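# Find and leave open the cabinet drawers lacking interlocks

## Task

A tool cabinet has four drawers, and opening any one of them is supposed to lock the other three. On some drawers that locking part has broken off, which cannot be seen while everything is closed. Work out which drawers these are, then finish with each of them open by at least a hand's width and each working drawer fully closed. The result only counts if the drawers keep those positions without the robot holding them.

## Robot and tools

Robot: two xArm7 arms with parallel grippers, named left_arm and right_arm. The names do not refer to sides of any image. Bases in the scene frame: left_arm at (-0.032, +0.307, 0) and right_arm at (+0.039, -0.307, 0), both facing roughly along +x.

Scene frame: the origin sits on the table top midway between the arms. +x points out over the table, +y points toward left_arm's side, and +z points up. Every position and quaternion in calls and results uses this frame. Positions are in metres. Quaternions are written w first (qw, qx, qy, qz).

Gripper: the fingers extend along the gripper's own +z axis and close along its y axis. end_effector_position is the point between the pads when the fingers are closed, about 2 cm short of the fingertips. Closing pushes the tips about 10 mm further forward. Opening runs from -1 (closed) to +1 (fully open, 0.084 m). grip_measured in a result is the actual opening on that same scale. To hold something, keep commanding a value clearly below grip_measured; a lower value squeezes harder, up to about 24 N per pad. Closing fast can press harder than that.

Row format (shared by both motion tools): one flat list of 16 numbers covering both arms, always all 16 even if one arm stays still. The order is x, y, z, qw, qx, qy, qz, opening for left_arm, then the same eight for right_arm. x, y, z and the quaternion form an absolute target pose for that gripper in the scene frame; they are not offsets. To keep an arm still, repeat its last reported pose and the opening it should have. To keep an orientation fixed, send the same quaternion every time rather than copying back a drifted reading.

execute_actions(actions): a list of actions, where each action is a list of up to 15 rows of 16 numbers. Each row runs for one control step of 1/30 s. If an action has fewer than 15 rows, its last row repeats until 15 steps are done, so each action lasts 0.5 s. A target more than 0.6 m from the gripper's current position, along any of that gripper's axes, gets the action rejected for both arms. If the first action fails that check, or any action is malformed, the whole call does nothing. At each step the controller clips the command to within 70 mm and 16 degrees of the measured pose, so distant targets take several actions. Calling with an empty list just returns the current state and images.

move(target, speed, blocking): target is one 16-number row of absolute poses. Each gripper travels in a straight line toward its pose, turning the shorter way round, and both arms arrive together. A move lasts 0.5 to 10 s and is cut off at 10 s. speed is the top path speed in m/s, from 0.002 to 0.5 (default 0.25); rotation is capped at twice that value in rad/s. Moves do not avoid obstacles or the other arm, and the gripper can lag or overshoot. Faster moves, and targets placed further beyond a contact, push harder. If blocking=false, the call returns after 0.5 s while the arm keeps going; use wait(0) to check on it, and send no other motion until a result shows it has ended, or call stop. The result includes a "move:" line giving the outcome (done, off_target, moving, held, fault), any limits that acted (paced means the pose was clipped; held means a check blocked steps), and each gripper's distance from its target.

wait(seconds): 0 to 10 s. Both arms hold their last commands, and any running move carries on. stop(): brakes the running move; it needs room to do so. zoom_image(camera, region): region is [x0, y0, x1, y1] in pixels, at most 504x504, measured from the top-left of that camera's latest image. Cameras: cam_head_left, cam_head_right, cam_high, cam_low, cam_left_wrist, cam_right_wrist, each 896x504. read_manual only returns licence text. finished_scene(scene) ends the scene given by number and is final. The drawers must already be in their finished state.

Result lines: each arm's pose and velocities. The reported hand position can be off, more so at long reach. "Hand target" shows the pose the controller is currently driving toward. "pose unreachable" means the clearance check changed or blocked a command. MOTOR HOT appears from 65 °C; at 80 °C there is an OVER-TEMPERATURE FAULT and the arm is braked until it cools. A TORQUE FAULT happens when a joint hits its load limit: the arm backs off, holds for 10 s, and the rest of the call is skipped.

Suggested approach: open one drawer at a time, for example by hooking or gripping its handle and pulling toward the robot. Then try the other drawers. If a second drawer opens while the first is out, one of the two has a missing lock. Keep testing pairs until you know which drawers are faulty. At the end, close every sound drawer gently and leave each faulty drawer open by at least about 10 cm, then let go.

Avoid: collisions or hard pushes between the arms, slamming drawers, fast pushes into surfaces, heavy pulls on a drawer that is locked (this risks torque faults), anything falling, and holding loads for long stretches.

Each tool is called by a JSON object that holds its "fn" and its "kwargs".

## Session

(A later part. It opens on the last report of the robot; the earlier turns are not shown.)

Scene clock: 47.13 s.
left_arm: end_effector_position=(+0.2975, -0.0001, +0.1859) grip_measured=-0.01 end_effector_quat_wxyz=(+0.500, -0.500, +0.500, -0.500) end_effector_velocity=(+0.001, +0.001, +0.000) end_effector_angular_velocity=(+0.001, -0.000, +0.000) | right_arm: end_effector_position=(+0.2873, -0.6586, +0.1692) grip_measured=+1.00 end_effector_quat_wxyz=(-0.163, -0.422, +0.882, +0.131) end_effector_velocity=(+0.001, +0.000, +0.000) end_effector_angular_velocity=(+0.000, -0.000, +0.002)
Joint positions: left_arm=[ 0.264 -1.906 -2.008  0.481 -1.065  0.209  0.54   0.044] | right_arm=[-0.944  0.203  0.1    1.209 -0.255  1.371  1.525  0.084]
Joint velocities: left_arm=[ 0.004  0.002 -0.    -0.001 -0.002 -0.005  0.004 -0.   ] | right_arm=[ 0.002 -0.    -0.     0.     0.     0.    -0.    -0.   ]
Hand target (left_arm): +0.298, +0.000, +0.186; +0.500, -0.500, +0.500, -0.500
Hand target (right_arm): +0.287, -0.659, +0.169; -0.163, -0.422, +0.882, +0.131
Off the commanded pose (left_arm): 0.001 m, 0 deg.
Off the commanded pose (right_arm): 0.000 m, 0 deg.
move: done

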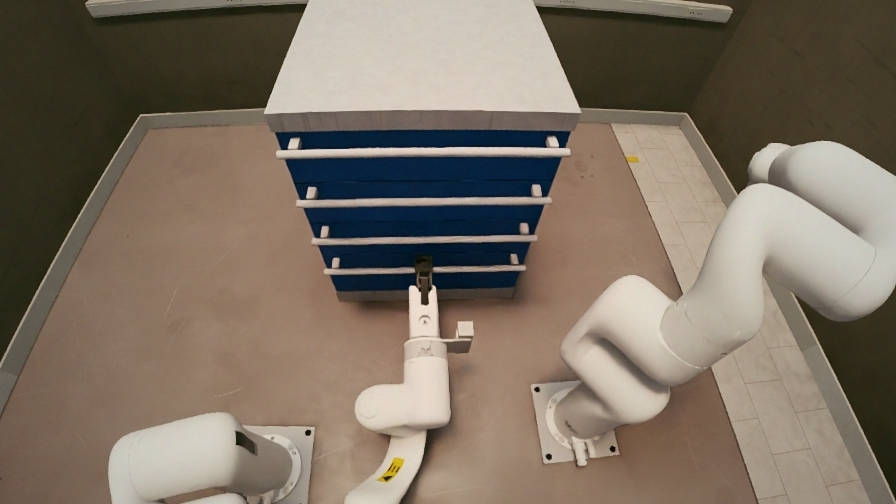

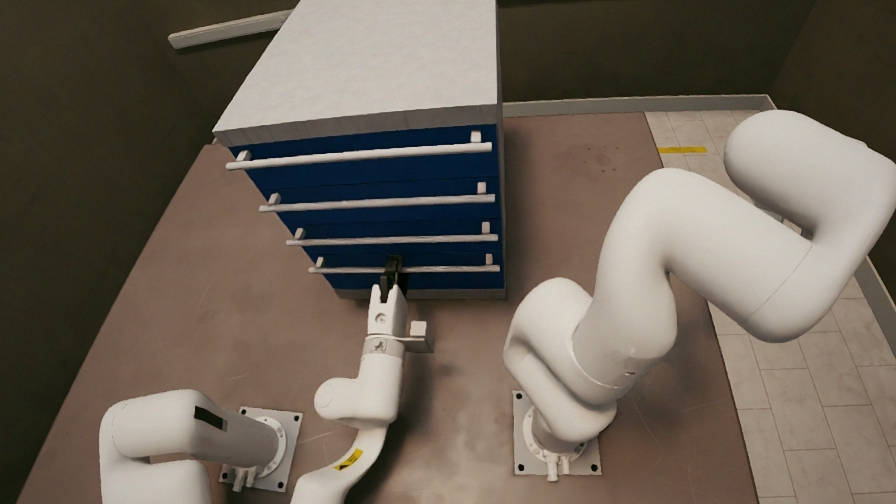

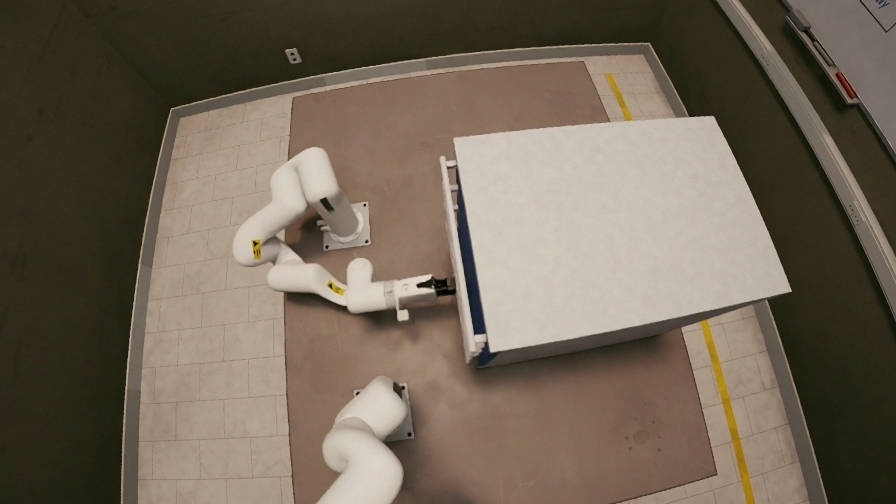

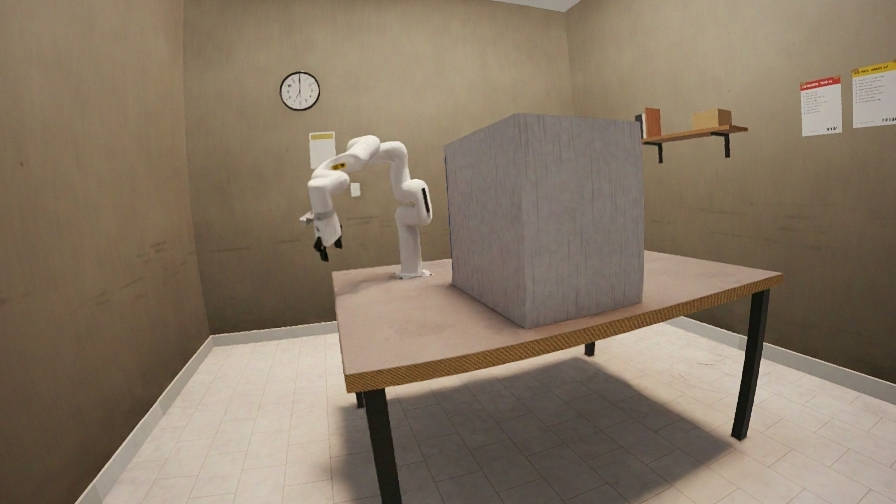

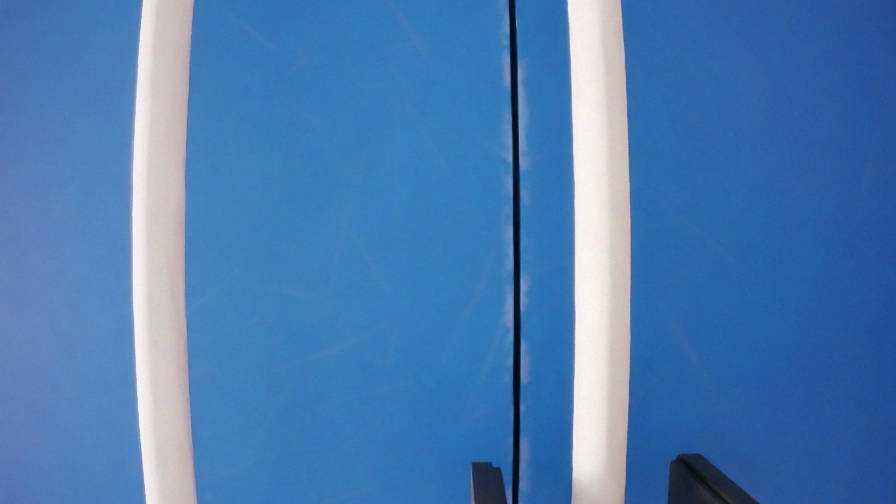

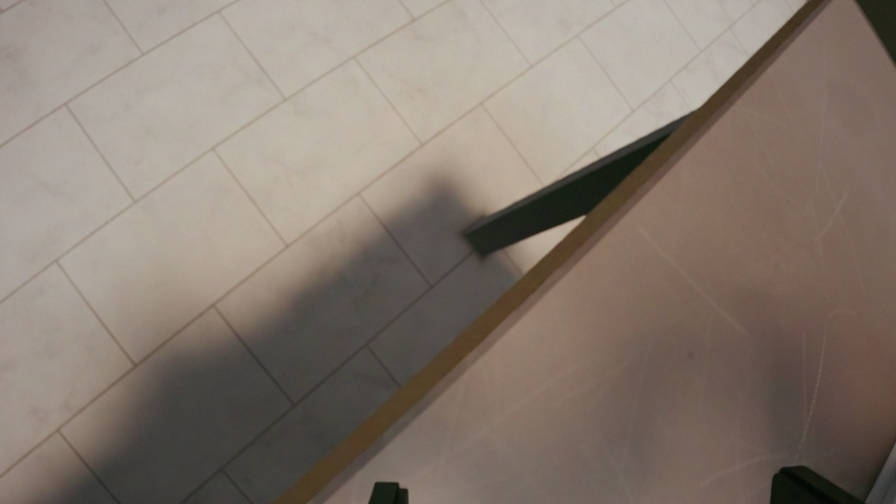

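{"fn": "execute_actions", "kwargs": {"actions": [[[0.299,0,0.186,-0.5,0.5,-0.5,0.5,-0.3,0.2873,-0.6586,0.1692,-0.163,-0.422,0.882,0.131,1],[0.300,0,0.186,-0.5,0.5,-0.5,0.5,-0.4,0.2873,-0.6586,0.1692,-0.163,-0.422,0.882,0.131,1],[0.301,0,0.186,-0.5,0.5,-0.5,0.5,-0.6,0.2873,-0.6586,0.1692,-0.163,-0.422,0.882,0.131,1]],[[0.301,0,0.186,-0.5,0.5,-0.5,0.5,-1,0.2873,-0.6586,0.1692,-0.163,-0.422,0.882,0.131,1]]]}}

{"fn": "move", "kwargs": {"target": [0.185,0.0,0.186,-0.5,0.5,-0.5,0.5,-1,0.2873,-0.6586,0.1692,-0.163,-0.422,0.882,0.131,1], "speed": 0.08}}

Scene clock: 57.77 s.
left_arm: end_effector_position=(+0.3010, -0.0000, +0.1860) grip_measured=-0.74 end_effector_quat_wxyz=(+0.500, -0.500, +0.500, -0.500) end_effector_velocity=(+0.000, +0.000, -0.000) end_effector_angular_velocity=(+0.000, +0.000, +0.000) | right_arm: end_effector_position=(+0.2873, -0.6586, +0.1692) grip_measured=+1.00 end_effector_quat_wxyz=(-0.163, -0.422, +0.882, +0.131) end_effector_velocity=(+0.000, +0.000, -0.000) end_effector_angular_velocity=(-0.000, -0.001, +0.000)
Joint positions: left_arm=[ 0.283 -1.901 -2.006  0.486 -1.072  0.194  0.549  0.011] | right_arm=[-0.944  0.203  0.1    1.209 -0.255  1.371  1.525  0.084]
Joint velocities: left_arm=[ 0. -0. -0.  0.  0.  0.  0. -0.] | right_arm=[ 0. -0. -0.  0.  0. -0. -0.  0.]
Hand target (left_arm): +0.301, +0.000, +0.186; +0.500, -0.500, +0.500, -0.500
Hand target (right_arm): +0.287, -0.659, +0.169; -0.163, -0.422, +0.882, +0.131
Off the commanded pose (left_arm): 0.000 m, 0 deg.
Off the commanded pose (right_arm): 0.000 m, 0 deg.

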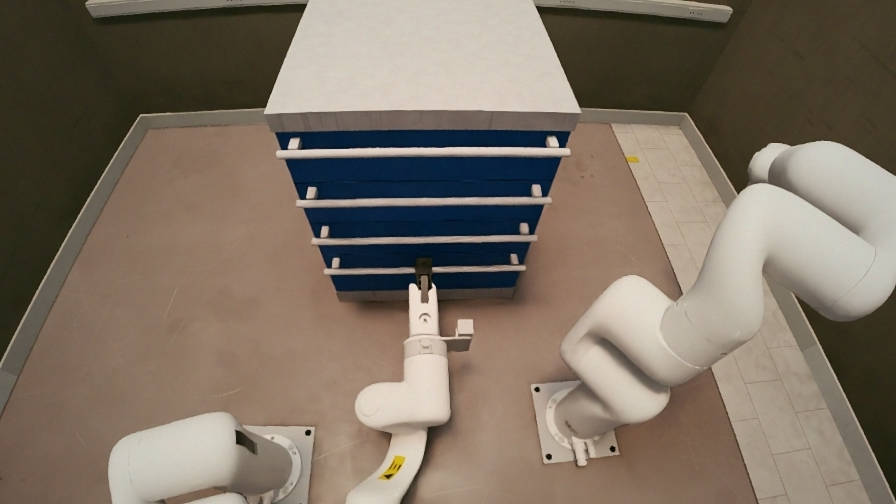

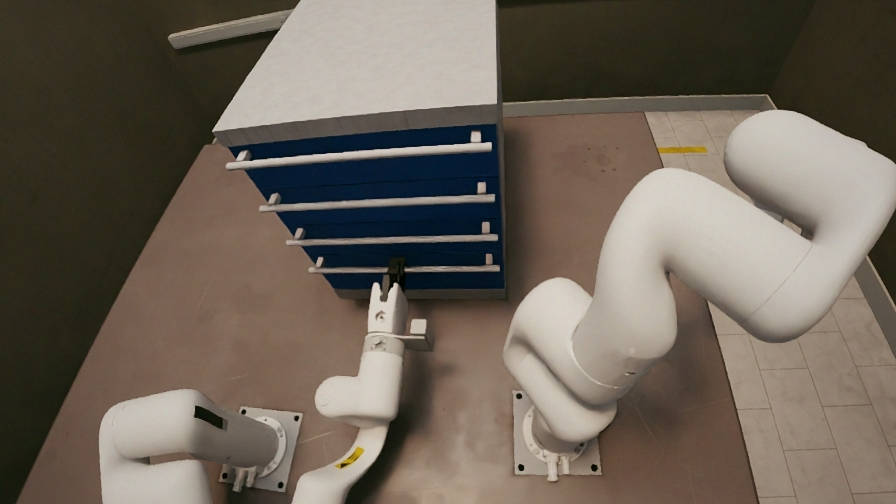

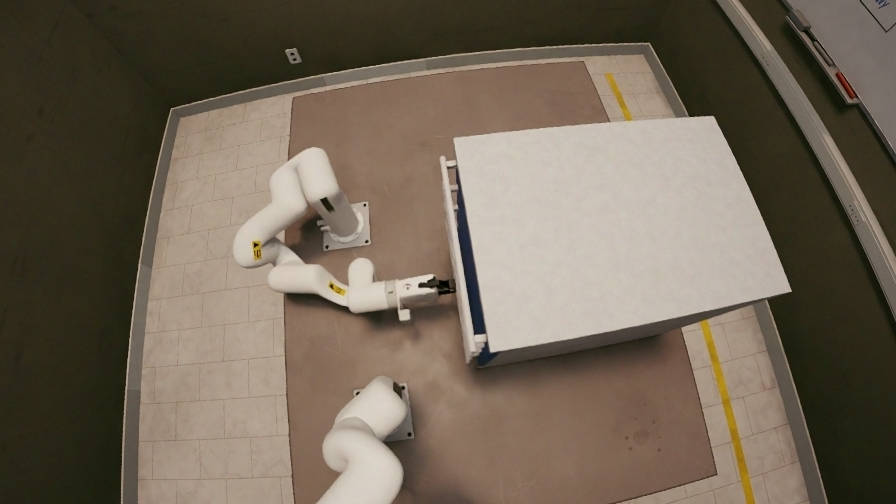

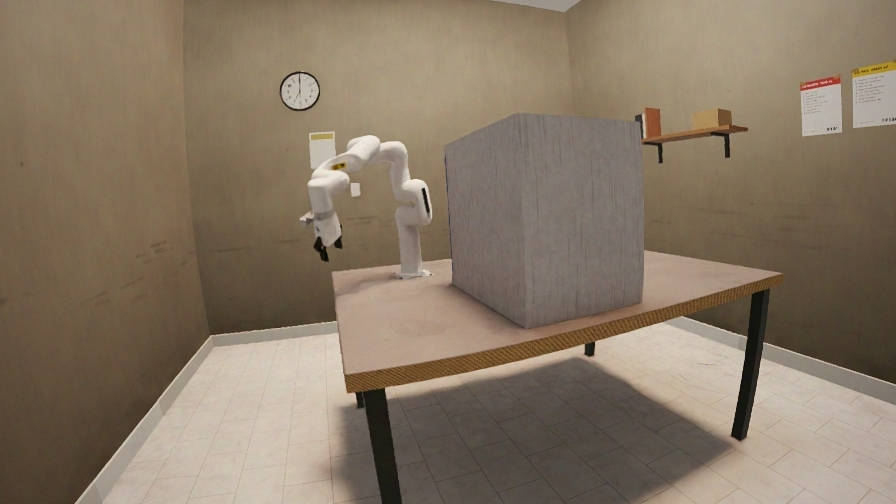

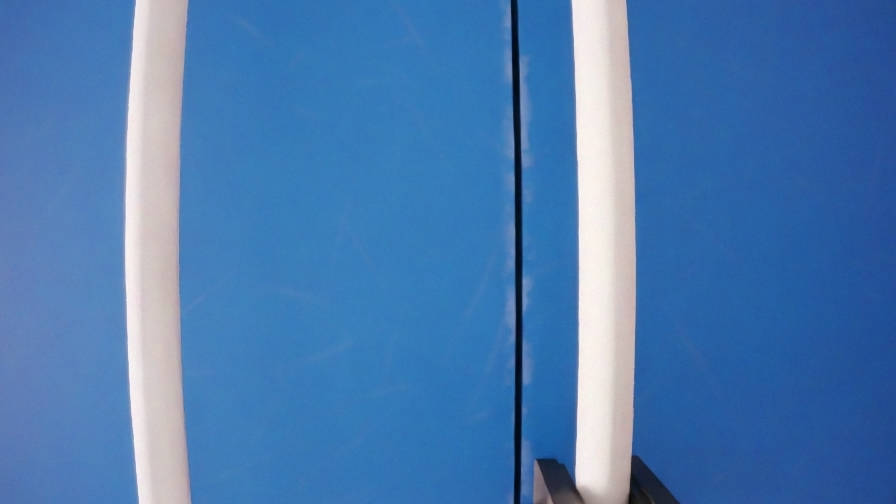

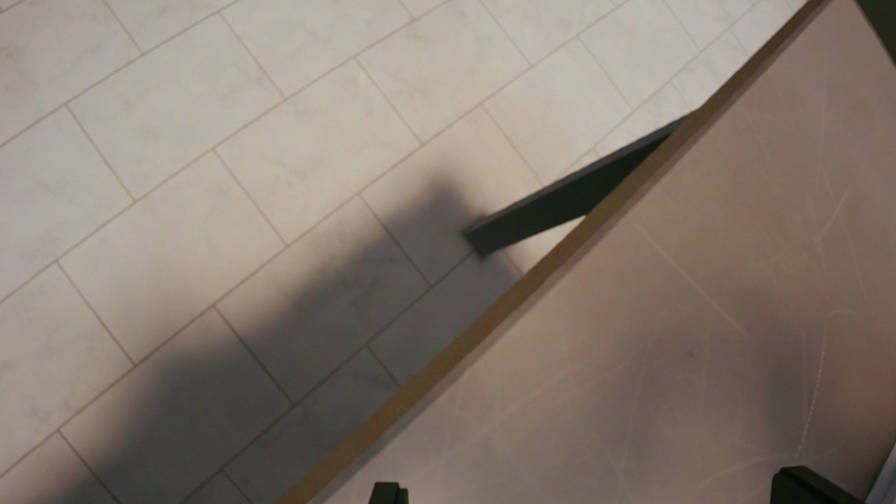

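Scene clock: 59.57 s.
left_arm: end_effector_position=(+0.1856, -0.0004, +0.1858) grip_measured=-0.74 end_effector_quat_wxyz=(+0.499, -0.500, +0.500, -0.500) end_effector_velocity=(-0.000, +0.000, -0.000) end_effector_angular_velocity=(+0.000, -0.000, +0.001) | right_arm: end_effector_position=(+0.2873, -0.6586, +0.1692) grip_measured=+1.00 end_effector_quat_wxyz=(-0.163, -0.422, +0.882, +0.131) end_effector_velocity=(-0.001, -0.001, +0.000) end_effector_angular_velocity=(-0.001, +0.000, -0.003)
Joint positions: left_arm=[-0.263 -1.938 -2.     0.402 -0.767  0.664  0.295  0.011] | right_arm=[-0.944  0.203  0.1    1.209 -0.255  1.371  1.525  0.084]
Joint velocities: left_arm=[-0.002 -0.     0.     0.     0.002  0.003 -0.001  0.   ] | right_arm=[-0.002  0.     0.     0.    -0.    -0.     0.001  0.   ]
Hand target (left_arm): +0.186, -0.000, +0.186; +0.499, -0.500, +0.500, -0.500
Hand target (right_arm): +0.287, -0.659, +0.169; -0.163, -0.422, +0.882, +0.131
Off the commanded pose (left_arm): 0.001 m, 0 deg.
Off the commanded pose (right_arm): 0.000 m, 0 deg.
move: done

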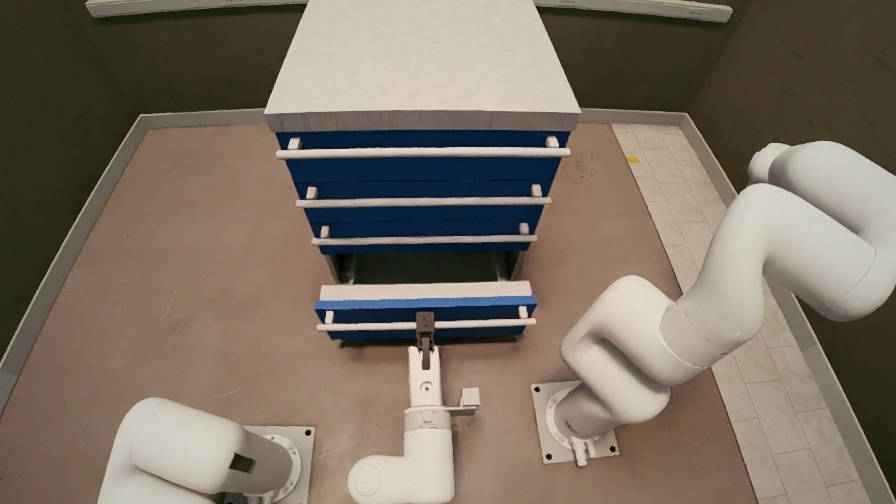

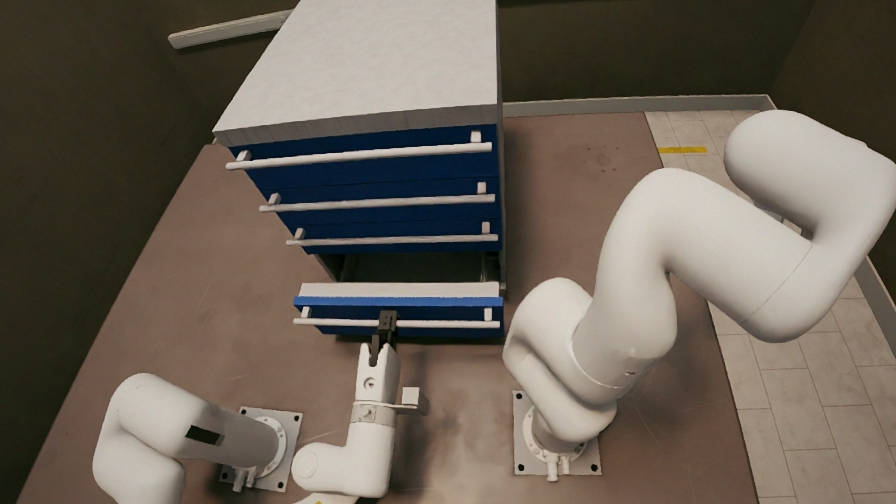

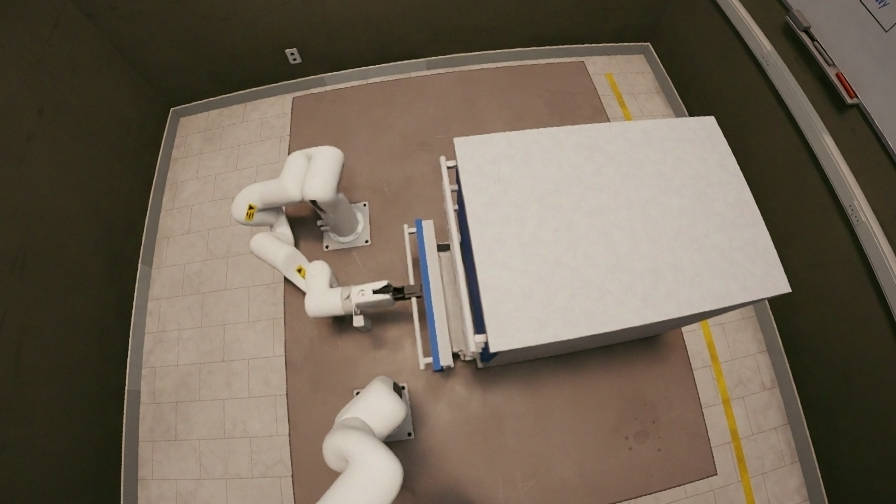

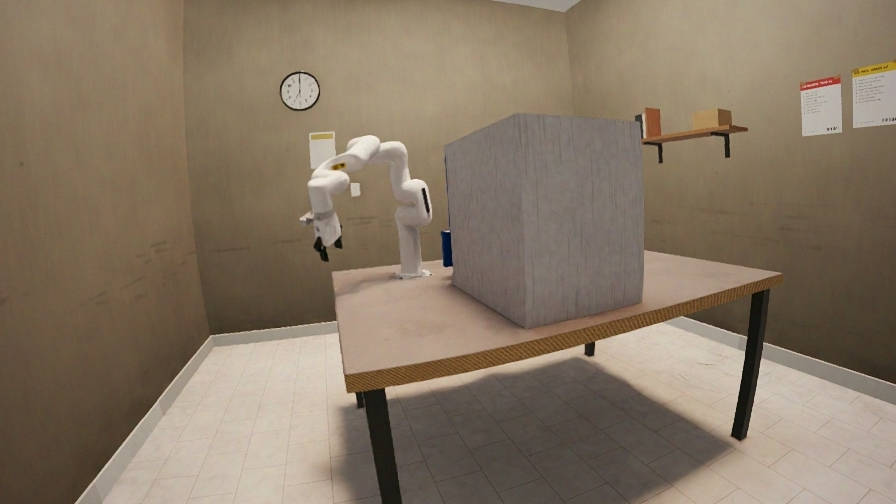

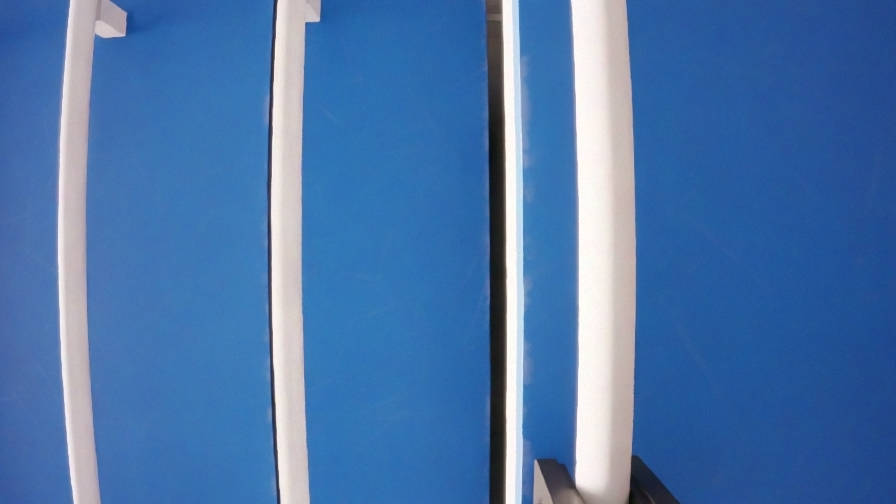

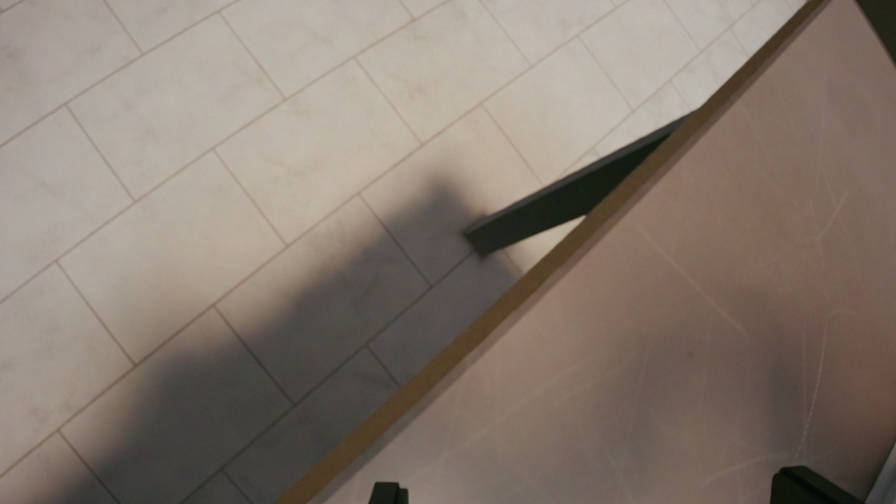

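{"fn": "zoom_image", "kwargs": {"camera": "cam_head_right", "region": [450, 230, 530, 310]}}

{"fn": "zoom_image", "kwargs": {"camera": "cam_head_left", "region": [470, 230, 550, 310]}}

{"fn": "zoom_image", "kwargs": {"camera": "cam_high", "region": [420, 310, 510, 385]}}

Region (450, 230, 530, 310) of cam_head_right's 896x504 image, scaled by 6.300, with more detail than that image has.

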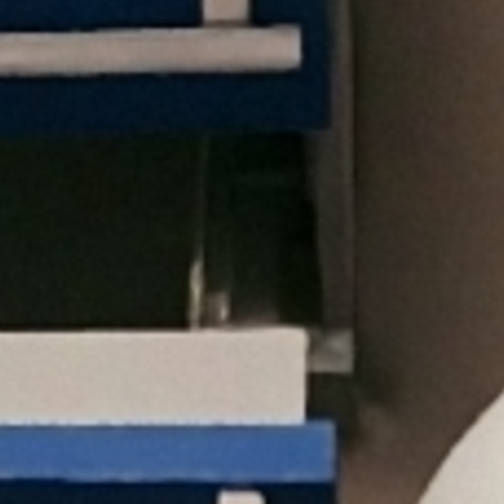

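Region (470, 230, 550, 310) of cam_head_left's 896x504 image, scaled by 6.300, with more detail than that image has.

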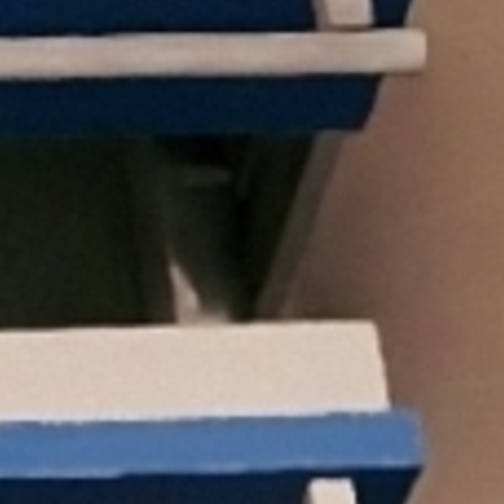

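Region (420, 310, 510, 385) of cam_high's 896x504 image, scaled by 5.600, with more detail than that image has.

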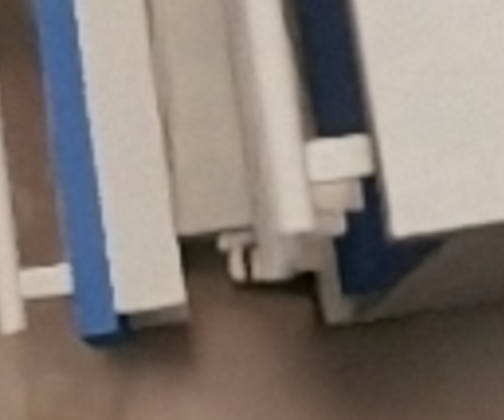

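{"fn": "zoom_image", "kwargs": {"camera": "cam_head_left", "region": [300, 225, 550, 315]}}

{"fn": "zoom_image", "kwargs": {"camera": "cam_left_wrist", "region": [450, 0, 550, 60]}}

Region (300, 225, 550, 315) of cam_head_left's 896x504 image, scaled by 2.016, with more detail than that image has; it fills the top 181 rows of this view, and the rest is white.

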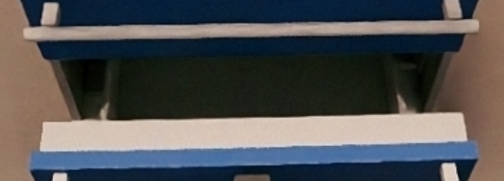

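Region (450, 0, 550, 60) of cam_left_wrist's 896x504 image, scaled by 5.040, with more detail than that image has; it fills the top 302 rows of this view, and the rest is white.

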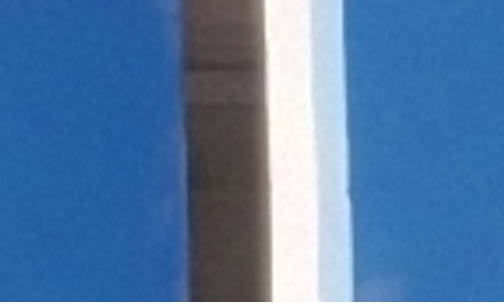

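{"fn": "zoom_image", "kwargs": {"camera": "cam_head_left", "region": [310, 230, 390, 310]}}

{"fn": "zoom_image", "kwargs": {"camera": "cam_head_right", "region": [470, 245, 510, 290]}}

Region (310, 230, 390, 310) of cam_head_left's 896x504 image, scaled by 6.300, with more detail than that image has.

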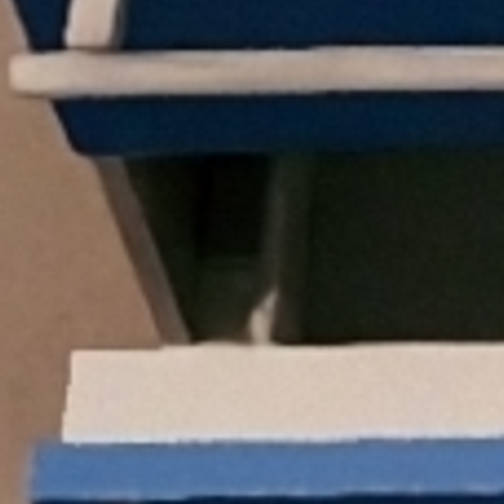

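Region (470, 245, 510, 290) of cam_head_right's 896x504 image, scaled by 11.200, with more detail than that image has.

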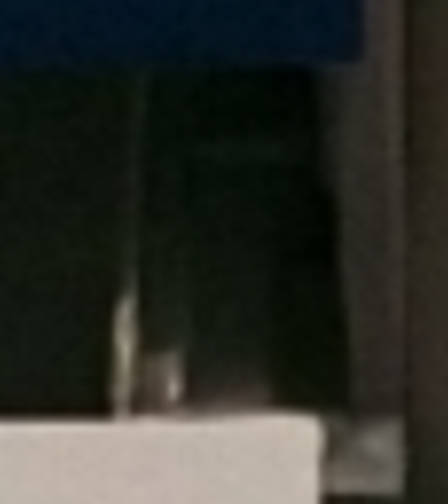

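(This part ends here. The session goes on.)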